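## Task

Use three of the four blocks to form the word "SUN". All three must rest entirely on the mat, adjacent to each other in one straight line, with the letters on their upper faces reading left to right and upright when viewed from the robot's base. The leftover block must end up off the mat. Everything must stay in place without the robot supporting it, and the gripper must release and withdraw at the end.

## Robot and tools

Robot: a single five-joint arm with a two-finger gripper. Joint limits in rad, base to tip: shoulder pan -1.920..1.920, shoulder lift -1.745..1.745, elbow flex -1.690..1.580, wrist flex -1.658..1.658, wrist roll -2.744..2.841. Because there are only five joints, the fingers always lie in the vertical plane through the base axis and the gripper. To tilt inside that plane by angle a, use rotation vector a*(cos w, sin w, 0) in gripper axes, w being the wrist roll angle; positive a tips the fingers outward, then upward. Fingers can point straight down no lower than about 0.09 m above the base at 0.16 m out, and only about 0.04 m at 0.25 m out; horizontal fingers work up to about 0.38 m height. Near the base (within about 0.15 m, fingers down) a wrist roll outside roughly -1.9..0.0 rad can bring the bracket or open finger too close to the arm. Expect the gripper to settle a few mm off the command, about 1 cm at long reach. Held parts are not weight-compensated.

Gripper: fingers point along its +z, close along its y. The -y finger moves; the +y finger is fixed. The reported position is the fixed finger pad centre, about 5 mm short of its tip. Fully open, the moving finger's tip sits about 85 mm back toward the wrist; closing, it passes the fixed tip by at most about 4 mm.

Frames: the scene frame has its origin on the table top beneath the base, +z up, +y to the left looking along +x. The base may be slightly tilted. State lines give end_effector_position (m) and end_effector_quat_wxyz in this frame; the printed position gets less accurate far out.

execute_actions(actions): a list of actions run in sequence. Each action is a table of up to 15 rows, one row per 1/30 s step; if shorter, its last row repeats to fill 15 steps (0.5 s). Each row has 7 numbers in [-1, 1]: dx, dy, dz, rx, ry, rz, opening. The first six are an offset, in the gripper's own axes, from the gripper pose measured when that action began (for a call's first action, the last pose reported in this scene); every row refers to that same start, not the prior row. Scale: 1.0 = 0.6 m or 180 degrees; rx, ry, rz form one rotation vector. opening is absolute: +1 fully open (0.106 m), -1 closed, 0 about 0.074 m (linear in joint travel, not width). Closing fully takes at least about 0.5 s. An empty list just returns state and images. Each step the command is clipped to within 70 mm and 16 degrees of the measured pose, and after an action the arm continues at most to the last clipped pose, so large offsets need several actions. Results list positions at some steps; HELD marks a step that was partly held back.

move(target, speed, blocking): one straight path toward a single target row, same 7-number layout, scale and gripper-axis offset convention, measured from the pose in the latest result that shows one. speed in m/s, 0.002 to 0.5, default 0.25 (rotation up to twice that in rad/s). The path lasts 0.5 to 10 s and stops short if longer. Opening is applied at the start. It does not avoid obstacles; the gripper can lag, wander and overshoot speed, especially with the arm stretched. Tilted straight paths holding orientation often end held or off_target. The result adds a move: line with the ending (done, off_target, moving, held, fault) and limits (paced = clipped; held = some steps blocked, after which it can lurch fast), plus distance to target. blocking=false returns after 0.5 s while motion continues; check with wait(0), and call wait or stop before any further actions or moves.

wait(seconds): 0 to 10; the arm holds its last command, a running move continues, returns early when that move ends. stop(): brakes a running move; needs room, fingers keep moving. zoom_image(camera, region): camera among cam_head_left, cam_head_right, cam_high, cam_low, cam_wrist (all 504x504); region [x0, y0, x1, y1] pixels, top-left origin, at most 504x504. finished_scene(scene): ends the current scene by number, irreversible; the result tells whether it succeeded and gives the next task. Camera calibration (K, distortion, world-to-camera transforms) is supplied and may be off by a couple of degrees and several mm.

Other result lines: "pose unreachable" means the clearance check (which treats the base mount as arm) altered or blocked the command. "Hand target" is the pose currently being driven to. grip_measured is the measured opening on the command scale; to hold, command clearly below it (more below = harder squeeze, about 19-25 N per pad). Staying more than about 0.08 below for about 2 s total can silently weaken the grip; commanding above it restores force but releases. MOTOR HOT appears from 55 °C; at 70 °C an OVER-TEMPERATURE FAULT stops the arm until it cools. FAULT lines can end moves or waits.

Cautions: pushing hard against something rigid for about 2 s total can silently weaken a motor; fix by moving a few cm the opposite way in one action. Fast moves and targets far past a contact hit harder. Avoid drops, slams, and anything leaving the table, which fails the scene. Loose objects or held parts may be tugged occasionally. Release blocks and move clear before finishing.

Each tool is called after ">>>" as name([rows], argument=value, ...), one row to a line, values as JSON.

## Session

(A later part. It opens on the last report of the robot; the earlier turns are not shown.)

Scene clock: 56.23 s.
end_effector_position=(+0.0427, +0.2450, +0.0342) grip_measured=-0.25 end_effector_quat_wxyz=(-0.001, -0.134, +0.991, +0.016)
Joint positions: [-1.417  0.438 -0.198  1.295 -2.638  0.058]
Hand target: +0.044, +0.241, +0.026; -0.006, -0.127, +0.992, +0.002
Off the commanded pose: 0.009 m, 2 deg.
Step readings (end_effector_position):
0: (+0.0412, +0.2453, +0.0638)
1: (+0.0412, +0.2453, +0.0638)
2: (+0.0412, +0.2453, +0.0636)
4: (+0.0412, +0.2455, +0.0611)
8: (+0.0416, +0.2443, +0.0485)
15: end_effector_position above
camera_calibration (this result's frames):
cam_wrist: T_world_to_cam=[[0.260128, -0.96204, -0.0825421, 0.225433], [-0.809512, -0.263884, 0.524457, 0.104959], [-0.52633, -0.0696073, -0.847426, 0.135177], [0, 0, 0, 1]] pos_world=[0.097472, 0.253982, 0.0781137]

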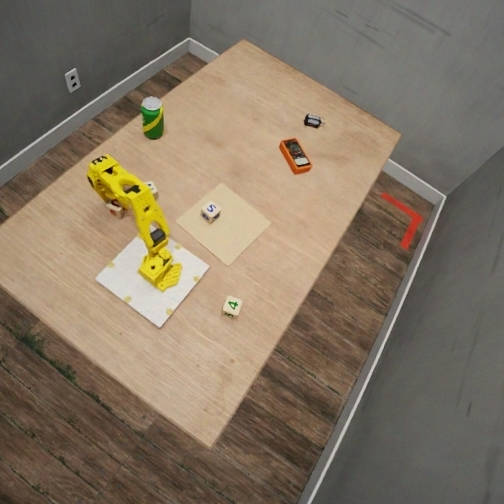

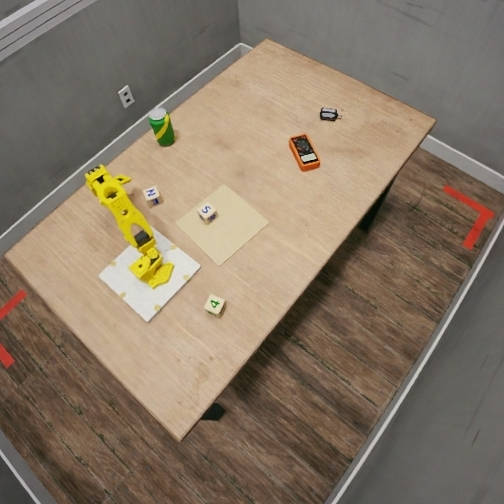

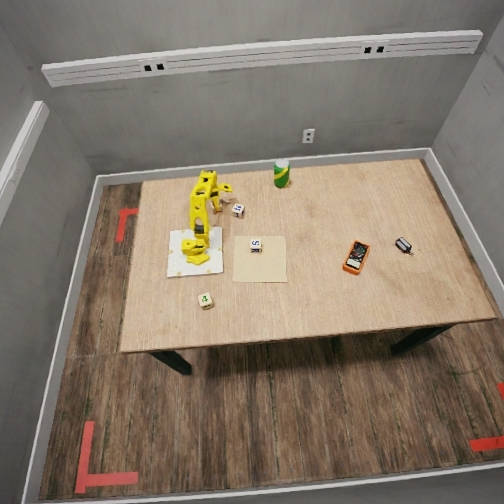

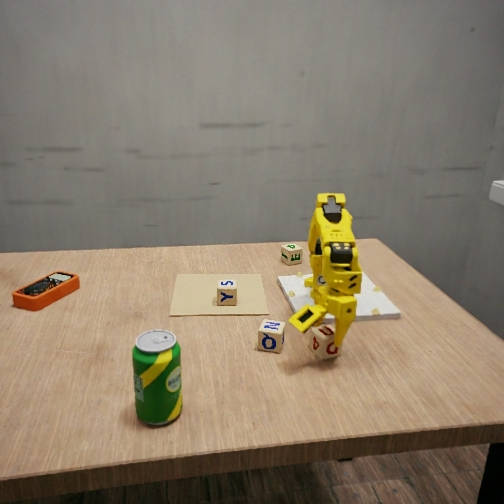

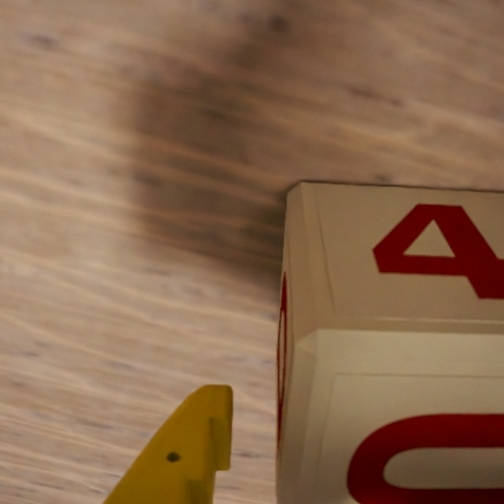

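>>> execute_actions([
  [[0,-0.0025,0.003,0.003,0,0.001,-0.26],[0,-0.005,0.006,0.006,0,0.002,-0.27],[0,-0.007,0.009,0.008,0,0.003,-0.28],[0,-0.009,0.012,0.010,0,0.003,-0.29]],
])

Scene clock: 57.03 s.
end_effector_position=(+0.0426, +0.2442, +0.0325) grip_measured=-0.28 end_effector_quat_wxyz=(-0.002, -0.134, +0.991, +0.015)
Joint positions: [-1.417  0.438 -0.186  1.286 -2.638  0.055]
Hand target: +0.044, +0.240, +0.027; -0.005, -0.130, +0.992, +0.003
Off the commanded pose: 0.007 m, 2 deg.
Step readings (end_effector_position):
0: (+0.0429, +0.2457, +0.0342)
1: (+0.0429, +0.2457, +0.0342)
2: (+0.0429, +0.2457, +0.0342)
4: (+0.0428, +0.2454, +0.0340)
8: (+0.0425, +0.2439, +0.0325)
15: end_effector_position above
camera_calibration (this result's frames):
cam_wrist: T_world_to_cam=[[0.260119, -0.962274, -0.0797886, 0.224518], [-0.809205, -0.262332, 0.525709, 0.105035], [-0.526807, -0.0721817, -0.846914, 0.134257], [0, 0, 0, 1]] pos_world=[0.097321, 0.253293, 0.0764004]

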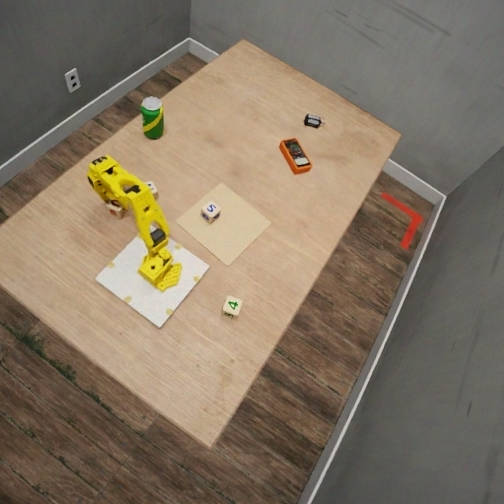

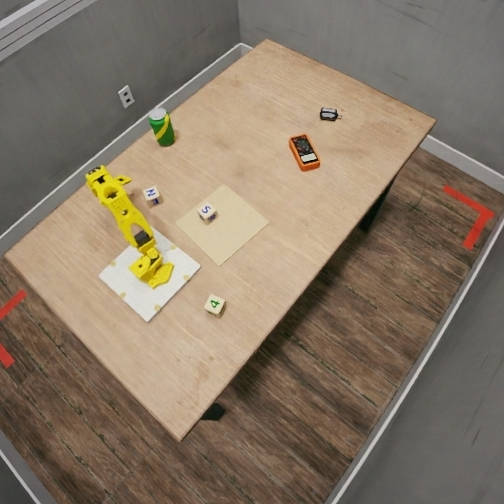

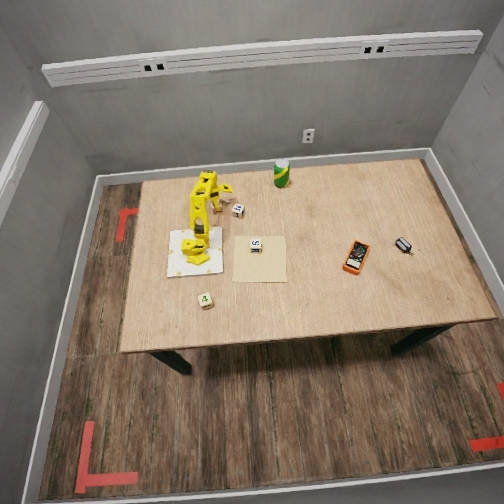

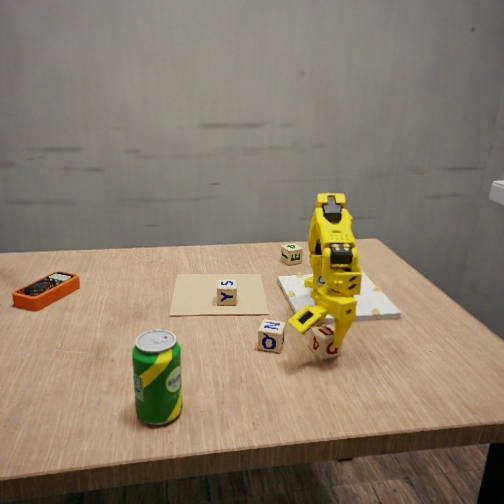

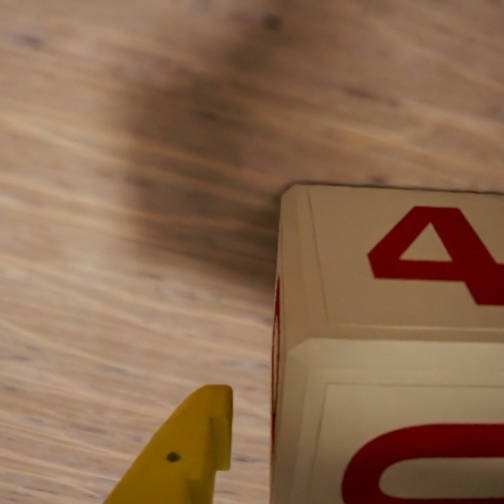

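>>> execute_actions([
  [[-0.0008,-0.009,0.011,0.012,0.004,0.002,-0.29],[-0.0012,-0.011,0.013,0.014,0.006,0.002,-0.30],[-0.0017,-0.013,0.015,0.016,0.008,0.002,-0.31],[-0.0017,-0.0145,0.016,0.0171,0.0085,0.002,-0.32],[-0.0017,-0.0145,0.016,0.0171,0.0085,0.002,-0.34],[-0.0017,-0.0145,0.016,0.0171,0.0085,0.002,-0.37],[-0.0017,-0.0145,0.016,0.0171,0.0085,0.002,-0.40],[-0.0017,-0.0145,0.016,0.0171,0.0085,0.002,-0.43],[-0.0017,-0.0145,0.016,0.0171,0.0085,0.002,-0.46],[-0.0017,-0.0145,0.016,0.0171,0.0085,0.002,-0.48],[-0.0017,-0.0145,0.016,0.0171,0.0085,0.002,-0.50],[-0.0017,-0.0145,0.016,0.0171,0.0085,0.002,-0.52],[-0.0017,-0.0145,0.016,0.0171,0.0085,0.002,-0.54]],
])

Scene clock: 58.93 s.
end_effector_position=(+0.0449, +0.2408, +0.0285) grip_measured=-0.45 end_effector_quat_wxyz=(-0.005, -0.130, +0.991, +0.003)
Joint positions: [-1.404  0.456 -0.186  1.292 -2.633  0.043]
Hand target: +0.046, +0.236, +0.023; -0.011, -0.131, +0.991, -0.014
Off the commanded pose: 0.007 m, 2 deg.
Step readings (end_effector_position):
0: (+0.0426, +0.2442, +0.0325)
1: (+0.0429, +0.2441, +0.0325)
2: (+0.0429, +0.2437, +0.0322)
4: (+0.0437, +0.2425, +0.0305)
8: (+0.0445, +0.2409, +0.0285)
15: end_effector_position above
camera_calibration (this result's frames):
cam_wrist: T_world_to_cam=[[0.252706, -0.965826, -0.0576156, 0.220925], [-0.808647, -0.243527, 0.535523, 0.103357], [-0.531253, -0.0887393, -0.842553, 0.135877], [0, 0, 0, 1]] pos_world=[0.0999352, 0.250603, 0.0718626]

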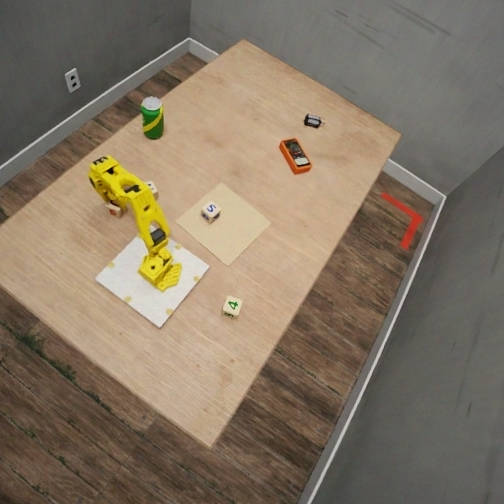

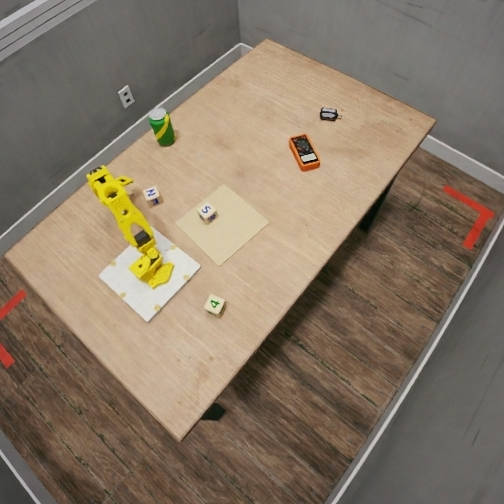

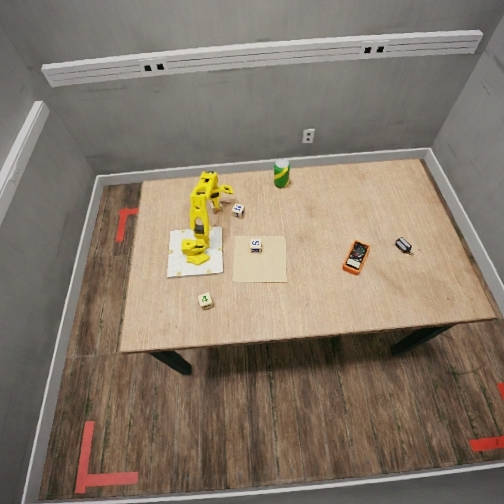

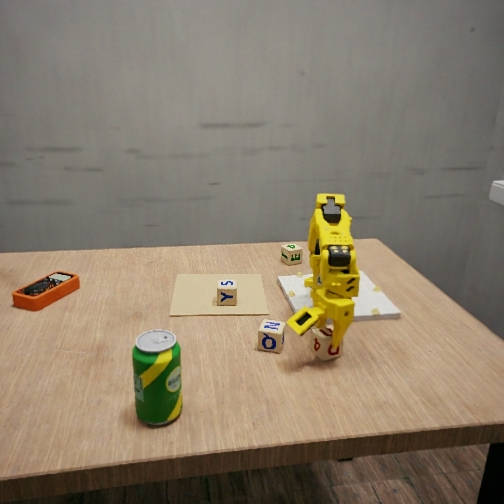

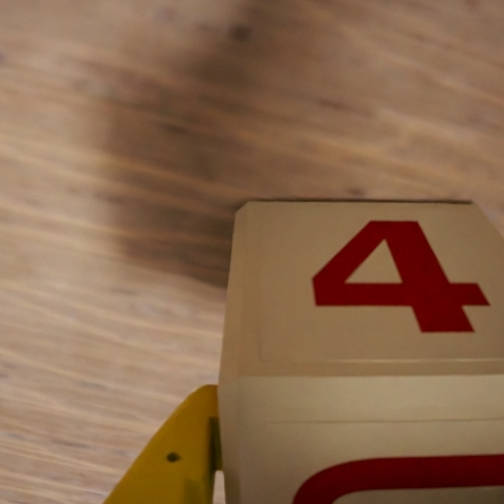

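>>> execute_actions([
  [[0,0,-0.003,0,0,0,-0.52],[0,0,-0.008,0,0,0,-0.52],[0,0,-0.014,0,0,0,-0.52],[0,-0.001,-0.021,0,0,0,-0.52],[0.001,-0.003,-0.029,0,0,0,-0.52],[0.003,-0.007,-0.037,0,0,0,-0.52],[0.005,-0.011,-0.045,0,0,0,-0.52],[0.007,-0.016,-0.053,0,0,0,-0.52],[0.009,-0.021,-0.060,0,0,0,-0.52],[0.012,-0.026,-0.066,0,0,0,-0.52],[0.014,-0.031,-0.072,0,0,0,-0.52],[0.016,-0.035,-0.077,0,0,0,-0.52],[0.0175,-0.038,-0.081,0,0,0,-0.52]],
])

Scene clock: 60.07 s.
end_effector_position=(+0.0417, +0.2223, +0.0726) grip_measured=-0.45 end_effector_quat_wxyz=(-0.004, -0.130, +0.991, +0.006)
Joint positions: [-1.404  0.212 -0.155  1.499 -2.633  0.043]
Hand target: +0.042, +0.217, +0.076; -0.006, -0.130, +0.991, +0.002
Off the commanded pose: 0.008 m, 0 deg.
Step readings (end_effector_position):
0: (+0.0449, +0.2408, +0.0285)
1: (+0.0449, +0.2408, +0.0285)
2: (+0.0449, +0.2406, +0.0287)
4: (+0.0449, +0.2405, +0.0312)
8: (+0.0440, +0.2355, +0.0430)
15: end_effector_position above
camera_calibration (this result's frames):
cam_wrist: T_world_to_cam=[[0.252706, -0.965482, -0.0631196, 0.206658], [-0.80931, -0.24668, 0.533072, 0.0735733], [-0.530242, -0.083627, -0.843712, 0.168595], [0, 0, 0, 1]] pos_world=[0.0967161, 0.231772, 0.11607]

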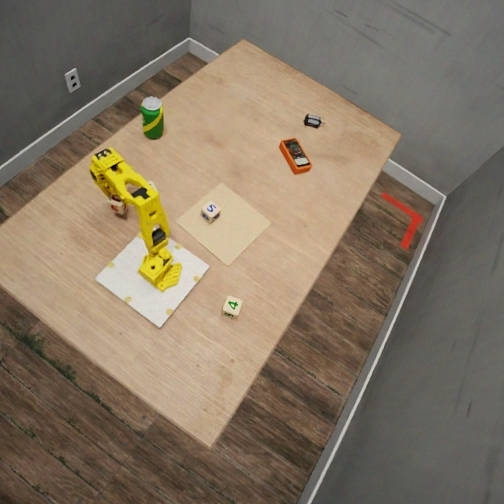

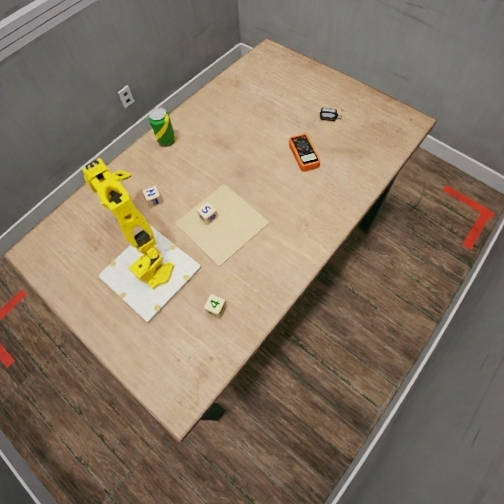

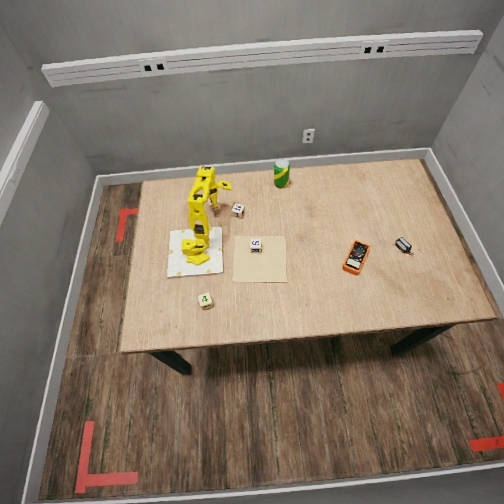

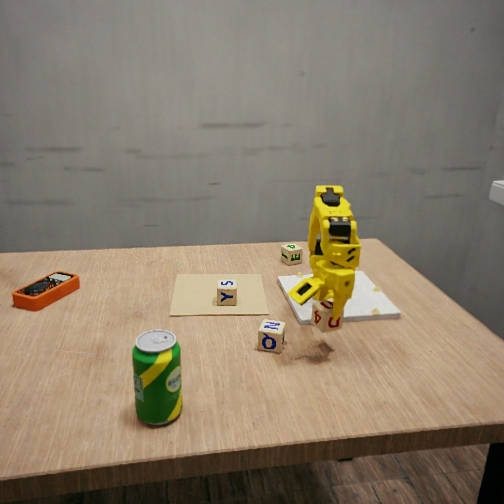

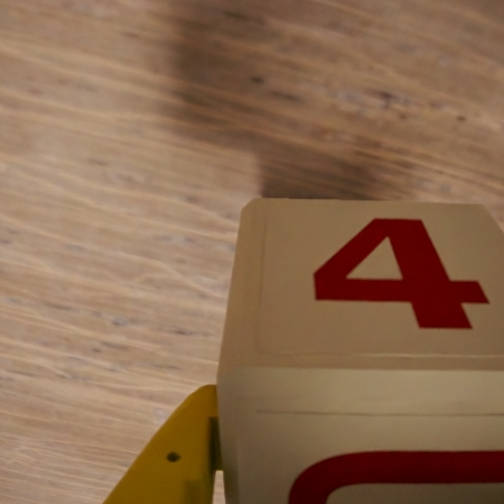

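>>> move(target=[-0.1137, -0.4783, -0.0226, 0.0048, 0.0006, -0.3758, -0.52], speed=0.5)

Scene clock: 63.03 s.
end_effector_position=(+0.1867, -0.0355, +0.0864) grip_measured=-0.45 end_effector_quat_wxyz=(+0.008, -0.660, +0.751, -0.015)
Joint positions: [ 0.154 -0.032  0.044  1.513  0.105  0.043]
Hand target: +0.186, -0.037, +0.085; +0.004, -0.660, +0.751, -0.010
Off the commanded pose: 0.007 m, 2 deg.
move: done
camera_calibration (this result's frames):
cam_wrist: T_world_to_cam=[[0.990783, -0.134356, -0.0172461, -0.190252], [-0.104467, -0.838931, 0.534117, -0.0327971], [-0.08623, -0.527393, -0.845235, 0.137074], [0, 0, 0, 1]] pos_world=[0.196893, 0.0192156, 0.130096]

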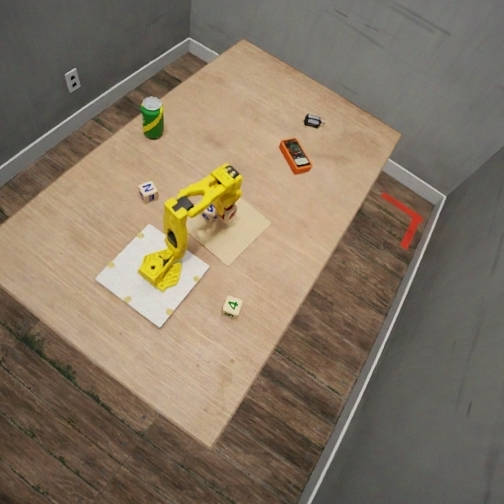

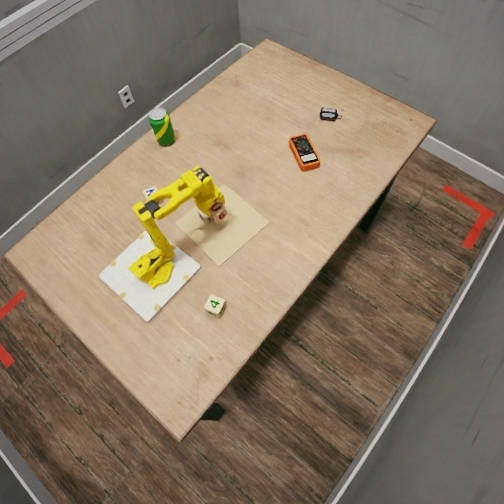

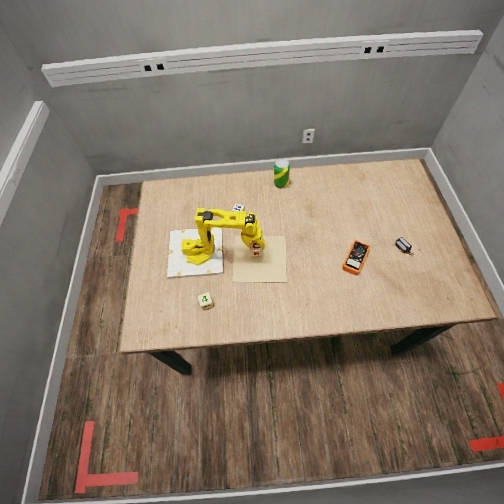

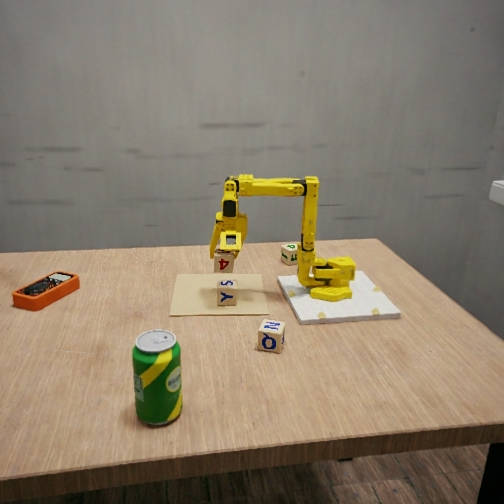

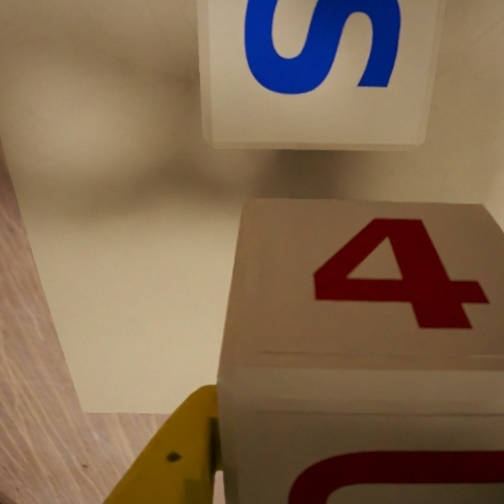

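>>> execute_actions([
  [[0.001,0.002,0.003,-0.002,0,0,-0.52],[0.002,0.004,0.008,-0.004,0,0,-0.52],[0.0022,0.006,0.015,-0.006,0,0,-0.52],[0.0022,0.007,0.023,-0.008,0,0,-0.52],[0.0022,0.008,0.031,-0.0095,-0.0007,0,-0.52],[0.0022,0.009,0.039,-0.0108,-0.0007,0,-0.52],[0.0022,0.010,0.047,-0.0108,-0.0007,0,-0.52],[0.0022,0.011,0.055,-0.0108,-0.0007,0,-0.52],[0.0022,0.0115,0.063,-0.0108,-0.0007,0,-0.52],[0.0022,0.012,0.069,-0.0108,-0.0007,0,-0.52],[0.0022,0.0122,0.074,-0.0108,-0.0007,0,-0.52],[0.0022,0.0122,0.077,-0.0108,-0.0007,0,-0.52]],
])

>>> wait(seconds=0.15)

Scene clock: 64.97 s.
end_effector_position=(+0.1807, -0.0346, +0.0460) grip_measured=-0.45 end_effector_quat_wxyz=(+0.001, -0.660, +0.751, -0.006)
Joint positions: [ 0.154 -0.007  0.319  1.236  0.105  0.043]
Hand target: +0.179, -0.036, +0.040; -0.003, -0.660, +0.751, -0.001
Off the commanded pose: 0.006 m, 1 deg.
Step readings (end_effector_position):
0: (+0.1865, -0.0355, +0.0864)
1: (+0.1865, -0.0355, +0.0864)
2: (+0.1865, -0.0355, +0.0862)
4: (+0.1853, -0.0353, +0.0829)
8: (+0.1822, -0.0348, +0.0694)
15: end_effector_position above
camera_calibration (this result's frames):
cam_wrist: T_world_to_cam=[[0.990176, -0.134366, -0.0386849, -0.183726], [-0.0933085, -0.841034, 0.532874, -0.0131052], [-0.104135, -0.52403, -0.84531, 0.106205], [0, 0, 0, 1]] pos_world=[0.191758, 0.0199464, 0.0896524]

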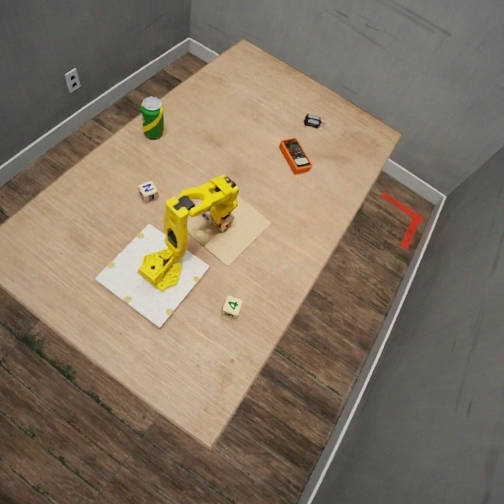

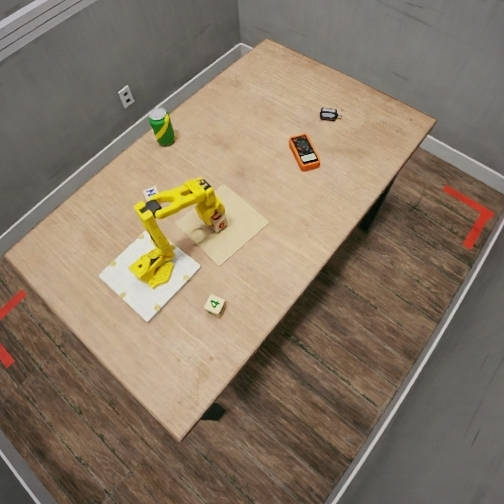

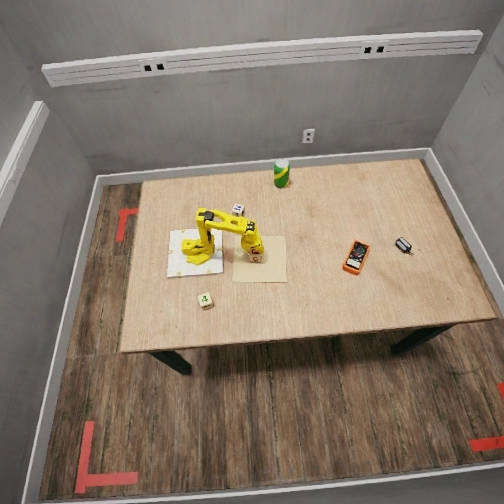

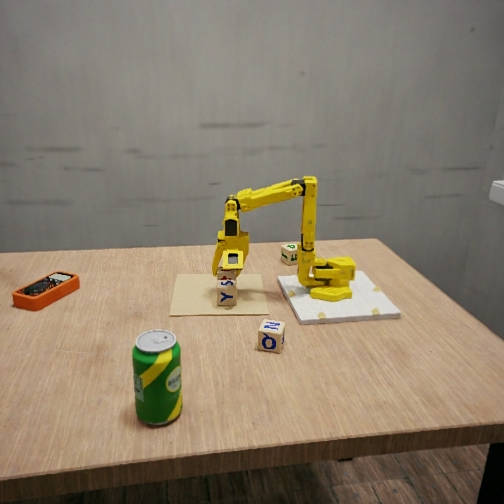

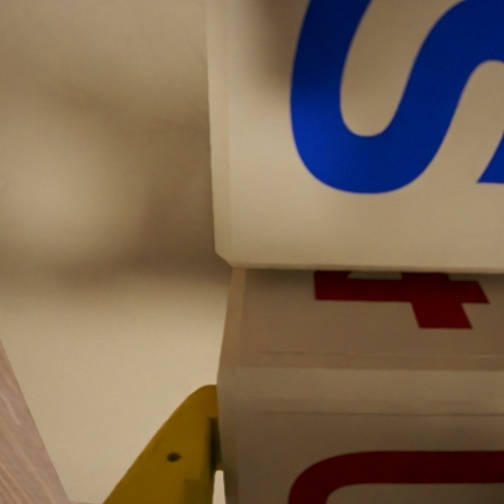

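Scene clock: 65.13 s.
end_effector_position=(+0.1828, -0.0350, +0.0454) grip_measured=-0.45 end_effector_quat_wxyz=(+0.005, -0.660, +0.751, -0.011)
Joint positions: [ 0.154 -0.004  0.319  1.22   0.105  0.043]
Hand target: +0.179, -0.036, +0.040; -0.003, -0.660, +0.751, -0.001
Off the commanded pose: 0.006 m, 1 deg.
wait: 0.17 s; no rest
camera_calibration (this result's frames):
cam_wrist: T_world_to_cam=[[0.990578, -0.13437, -0.0264357, -0.186572], [-0.0996813, -0.839833, 0.533614, -0.0117821], [-0.0939035, -0.525952, -0.845315, 0.103815], [0, 0, 0, 1]] pos_world=[0.193388, 0.0196371, 0.0891116]

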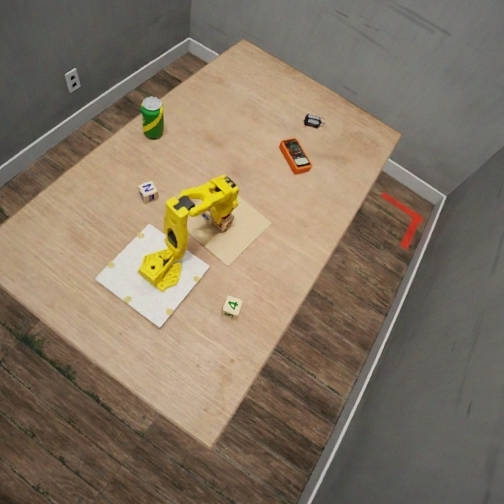

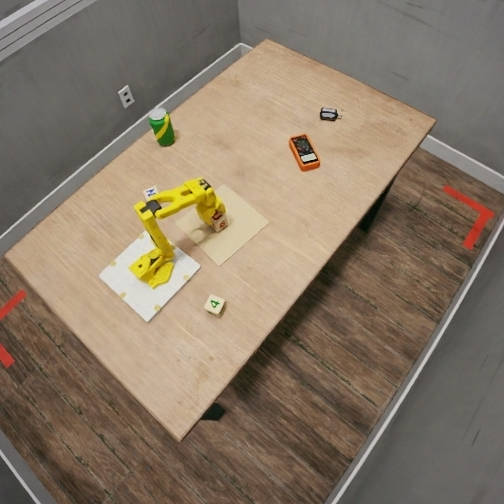

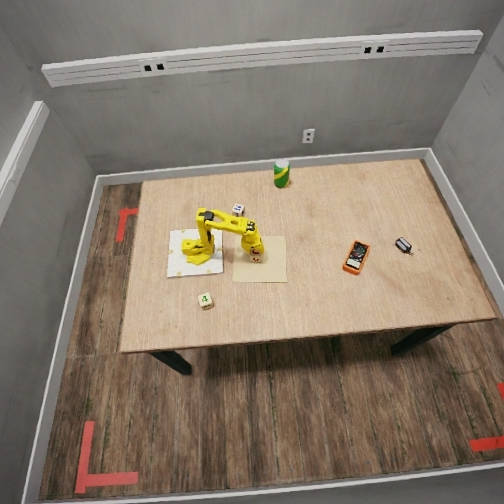

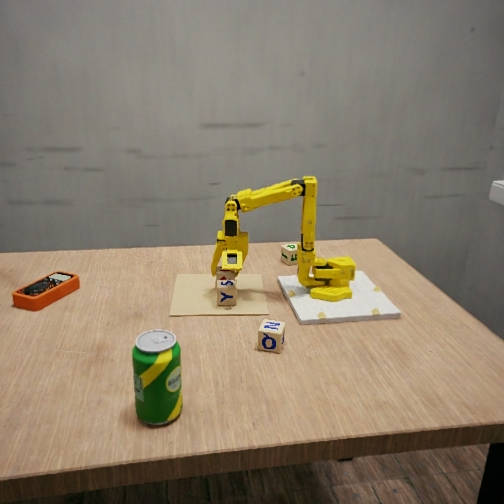

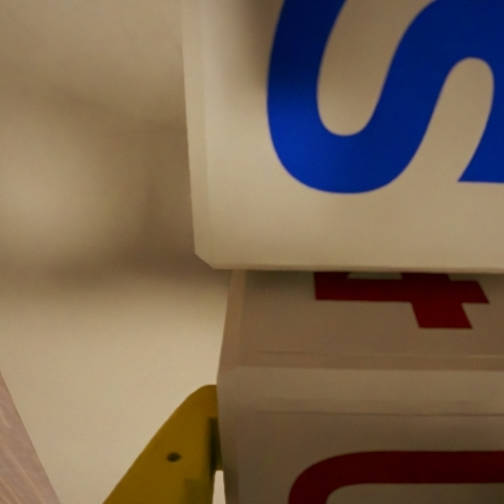

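>>> execute_actions([
  [[0.001,0.007,0.011,-0.008,0,0,-0.52],[0.001,0.009,0.015,-0.010,0,0,-0.52],[0.0015,0.011,0.019,-0.012,0,0,-0.52],[0.0015,0.012,0.023,-0.014,-0.001,0,-0.52],[0.0015,0.013,0.026,-0.015,-0.001,0,-0.52],[0.0015,0.0135,0.029,-0.016,-0.001,0,-0.52],[0.0015,0.014,0.0317,-0.016,-0.001,0,-0.52]],
])

Scene clock: 66.83 s.
end_effector_position=(+0.1783, -0.0342, +0.0328) grip_measured=-0.45 end_effector_quat_wxyz=(-0.002, -0.660, +0.751, -0.002)
Joint positions: [0.154 0.025 0.383 1.15  0.105 0.043]
Hand target: +0.174, -0.035, +0.027; -0.010, -0.660, +0.751, +0.009
Off the commanded pose: 0.007 m, 2 deg.
Step readings (end_effector_position):
0: (+0.1831, -0.0351, +0.0454)
1: (+0.1828, -0.0350, +0.0452)
2: (+0.1823, -0.0349, +0.0444)
4: (+0.1802, -0.0346, +0.0413)
8: (+0.1769, -0.0340, +0.0330)
15: end_effector_position above
camera_calibration (this result's frames):
cam_wrist: T_world_to_cam=[[0.989703, -0.134339, -0.0493983, -0.181414], [-0.08774, -0.842084, 0.532161, -0.00697401], [-0.113087, -0.522348, -0.845201, 0.0966213], [0, 0, 0, 1]] pos_world=[0.189861, 0.0202262, 0.0764141]

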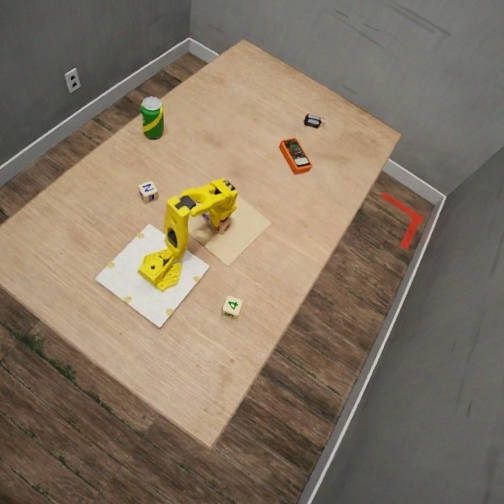

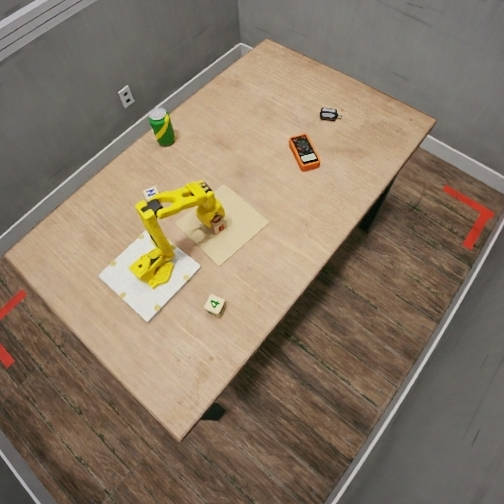

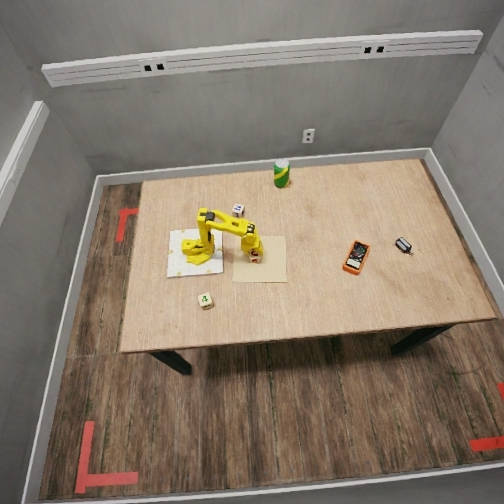

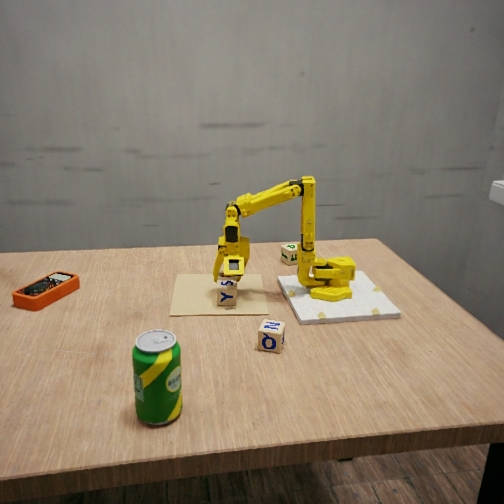

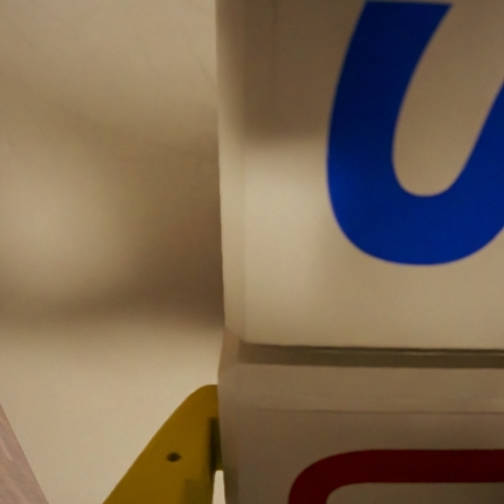

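>>> execute_actions([
  [[0,0.005,0.008,-0.007,0,0,-0.47],[0,0.005,0.008,-0.007,0,0,-0.44],[0,0.005,0.008,-0.007,0,0,-0.41],[0,0.005,0.007,-0.007,0,0,-0.38],[0,0.005,0.006,-0.006,0,0,-0.35],[0,0.005,0.005,-0.005,0,0,-0.32],[0,0.005,0.003,-0.004,0,0,-0.29],[0,0.005,0.001,-0.003,0,0,-0.26],[0,0.005,-0.002,-0.002,0,0,-0.23],[0,0.005,-0.006,-0.001,0,0,-0.2],[0,0.005,-0.011,0,0,0,-0.2],[0,0.005,-0.017,0,0,0,-0.2],[0,0.005,-0.024,0,0,0,-0.2],[0,0.005,-0.032,0,0,0,-0.2],[0,0.005,-0.040,0,0,0,-0.2]],
  [[0,0.002,-0.032,0,0,0,-0.18],[0,0.002,-0.040,0,0,0,-0.16],[0,0.002,-0.047,0,0,0,-0.14],[0,0.002,-0.053,0,0,0,-0.12],[0,0.002,-0.058,0,0,0,-0.1],[0,0.002,-0.062,0,0,0,-0.1],[0,0.002,-0.065,0,0,0,-0.1]],
])

Scene clock: 68.43 s.
end_effector_position=(+0.1753, -0.0334, +0.0807) grip_measured=-0.11 end_effector_quat_wxyz=(-0.003, -0.660, +0.751, -0.000)
Joint positions: [ 0.154 -0.081  0.145  1.498  0.105  0.067]
Hand target: +0.175, -0.033, +0.082; -0.004, -0.660, +0.751, +0.000
Off the commanded pose: 0.002 m, 0 deg.
Step readings (end_effector_position; steps 1 to 15: 1st action; 16 to 30: 2nd action):
0: (+0.1783, -0.0342, +0.0328)
1: (+0.1783, -0.0342, +0.0328)
2: (+0.1783, -0.0342, +0.0328)
4: (+0.1783, -0.0342, +0.0328)
8: (+0.1783, -0.0342, +0.0328)
15: (+0.1754, -0.0336, +0.0432)
16: (+0.1752, -0.0336, +0.0468)
17: (+0.1749, -0.0335, +0.0511)
19: (+0.1746, -0.0334, +0.0603)
23: (+0.1747, -0.0333, +0.0747)
30: end_effector_position above
camera_calibration (this result's frames):
cam_wrist: T_world_to_cam=[[0.989466, -0.134321, -0.0539881, -0.175589], [-0.0853559, -0.842534, 0.531837, -0.0324604], [-0.116924, -0.521627, -0.845124, 0.137946], [0, 0, 0, 1]] pos_world=[0.187098, 0.0210223, 0.124366]

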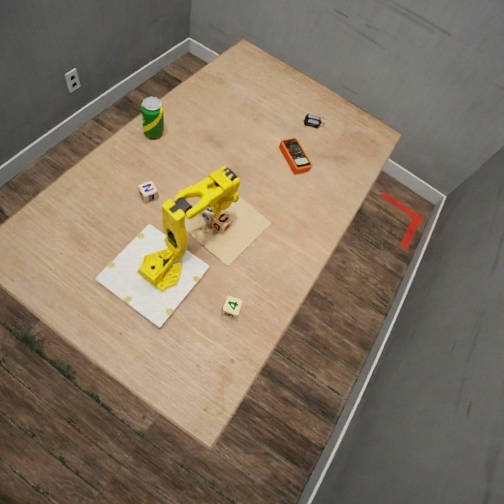

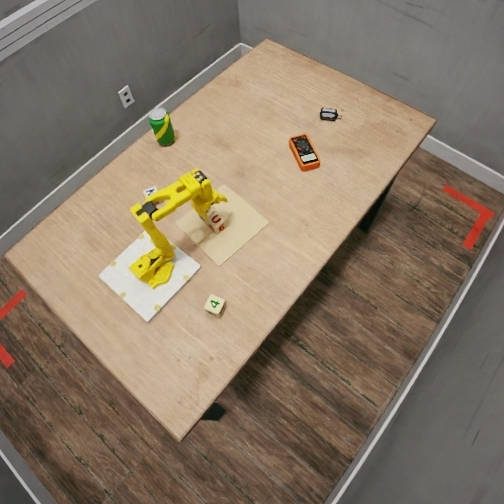

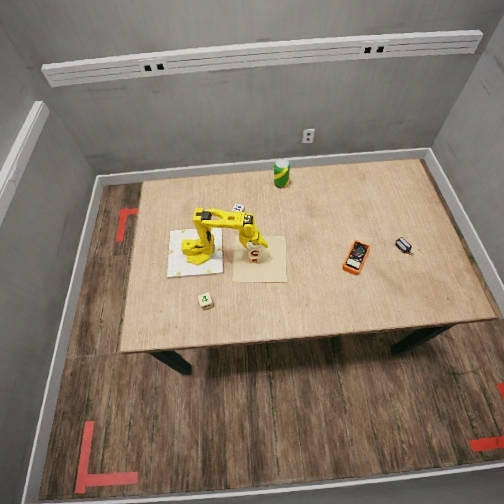

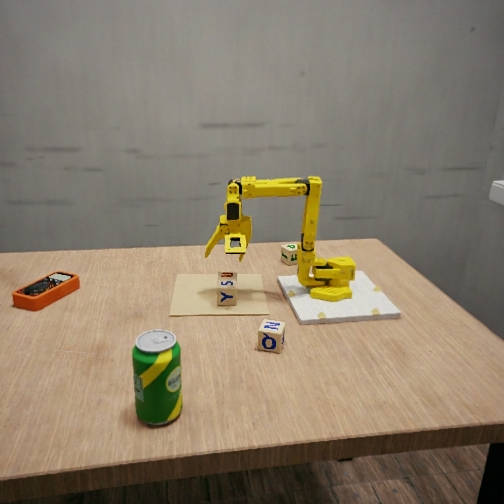

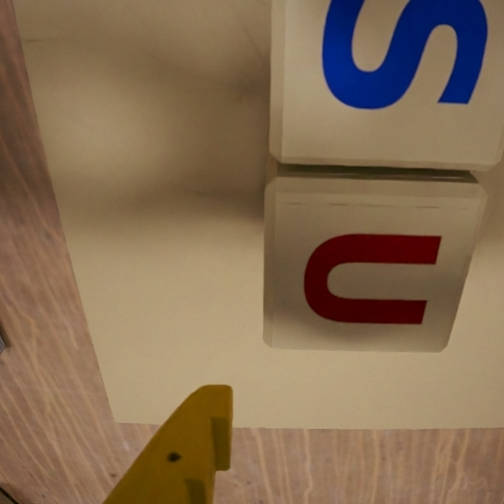

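>>> move(target=[-0.371, 0.144, 0.030, 0, 0, 0.0894, -0.1], speed=0.4)

Scene clock: 70.70 s.
end_effector_position=(+0.1175, +0.1994, +0.0680) grip_measured=-0.11 end_effector_quat_wxyz=(+0.011, -0.548, +0.836, +0.010)
Joint positions: [-1.039  0.306 -0.261  1.487 -1.369  0.067]
Hand target: +0.115, +0.199, +0.065; +0.001, -0.548, +0.837, +0.006
Off the commanded pose: 0.006 m, 2 deg.
move: done
camera_calibration (this result's frames):
cam_wrist: T_world_to_cam=[[0.914151, -0.40165, -0.0548164, -0.0255645], [-0.322741, -0.802948, 0.501111, 0.18764], [-0.245286, -0.4404, -0.863645, 0.242049], [0, 0, 0, 1]] pos_world=[0.1433, 0.246996, 0.113614]

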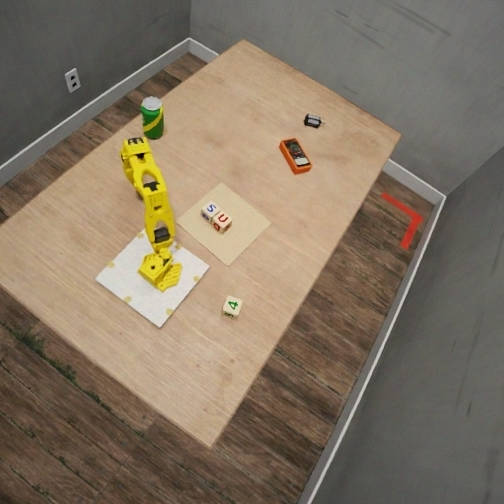

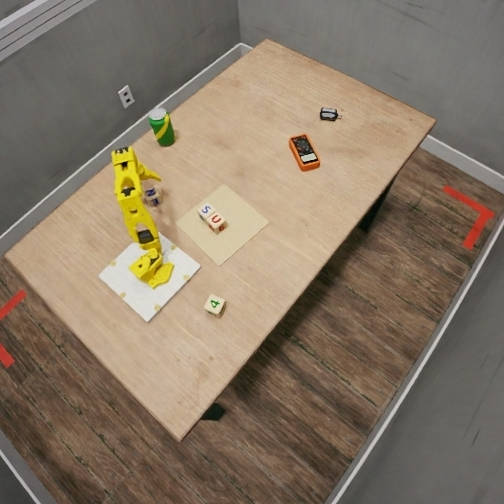

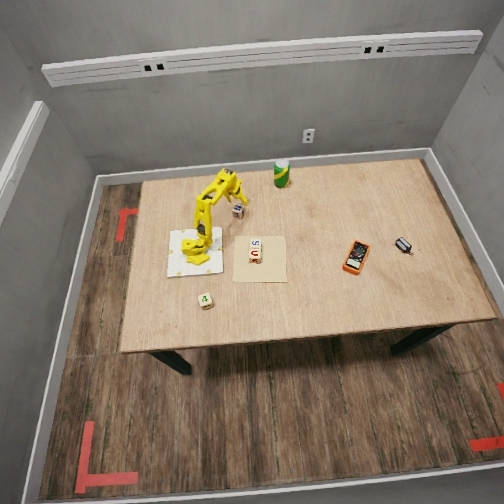

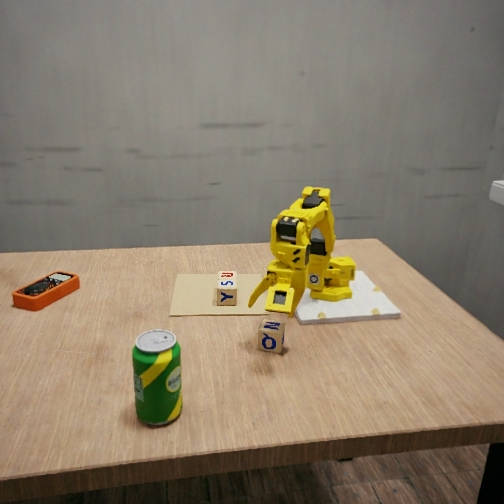

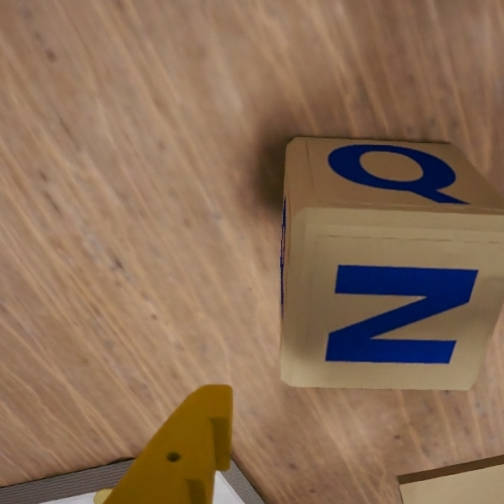

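>>> execute_actions([
  [[0.002,-0.001,0.006,-0.0005,0.004,0.001,-0.1],[0.004,-0.002,0.013,-0.001,0.007,0.002,-0.12],[0.006,-0.003,0.021,-0.0015,0.010,0.003,-0.14],[0.007,-0.004,0.030,-0.002,0.012,0.004,-0.16],[0.008,-0.005,0.039,-0.002,0.014,0.0044,-0.18],[0.009,-0.006,0.048,-0.0025,0.016,0.0044,-0.2],[0.010,-0.007,0.057,-0.003,0.017,0.0044,-0.22],[0.0105,-0.008,0.065,-0.003,0.018,0.0044,-0.24],[0.011,-0.0095,0.071,-0.003,0.0189,0.0044,-0.26],[0.0115,-0.0108,0.0763,-0.003,0.0189,0.0044,-0.28]],
])

Scene clock: 73.07 s.
end_effector_position=(+0.1207, +0.1953, +0.0295) grip_measured=-0.27 end_effector_quat_wxyz=(-0.003, -0.542, +0.840, +0.004)
Joint positions: [-1.016  0.387 -0.094  1.269 -1.36   0.056]
Hand target: +0.120, +0.191, +0.022; -0.016, -0.543, +0.840, -0.002
Off the commanded pose: 0.008 m, 2 deg.
Step readings (end_effector_position):
0: (+0.1175, +0.1994, +0.0680)
1: (+0.1175, +0.1994, +0.0680)
2: (+0.1177, +0.1996, +0.0680)
4: (+0.1175, +0.1994, +0.0653)
8: (+0.1176, +0.1960, +0.0485)
15: end_effector_position above
camera_calibration (this result's frames):
cam_wrist: T_world_to_cam=[[0.907692, -0.415447, -0.0591518, -0.0286757], [-0.325019, -0.785174, 0.527128, 0.200712], [-0.265438, -0.459245, -0.847724, 0.213388], [0, 0, 0, 1]] pos_world=[0.147905, 0.243678, 0.0733973]

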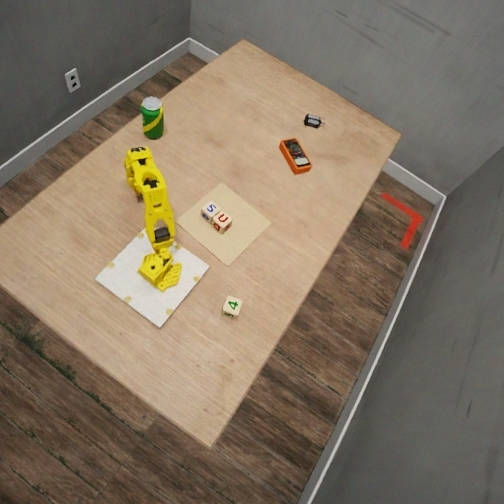

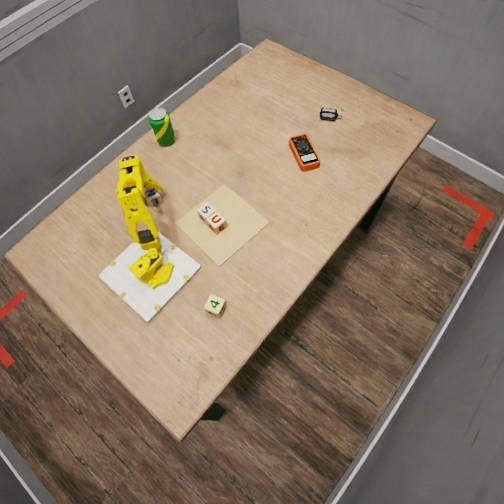

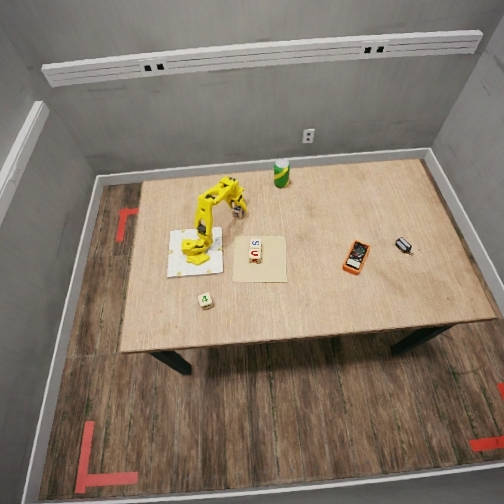

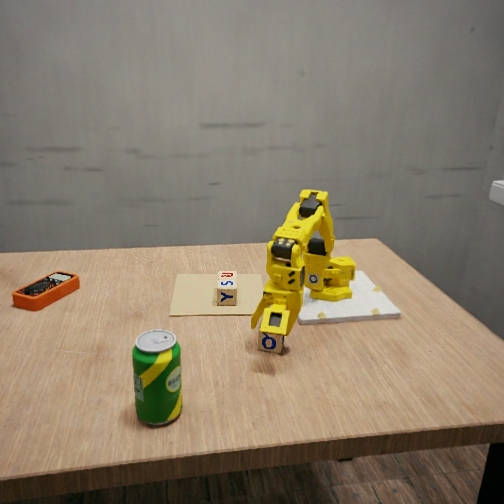

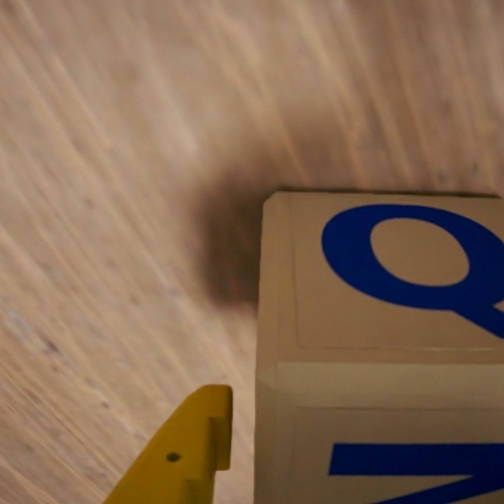

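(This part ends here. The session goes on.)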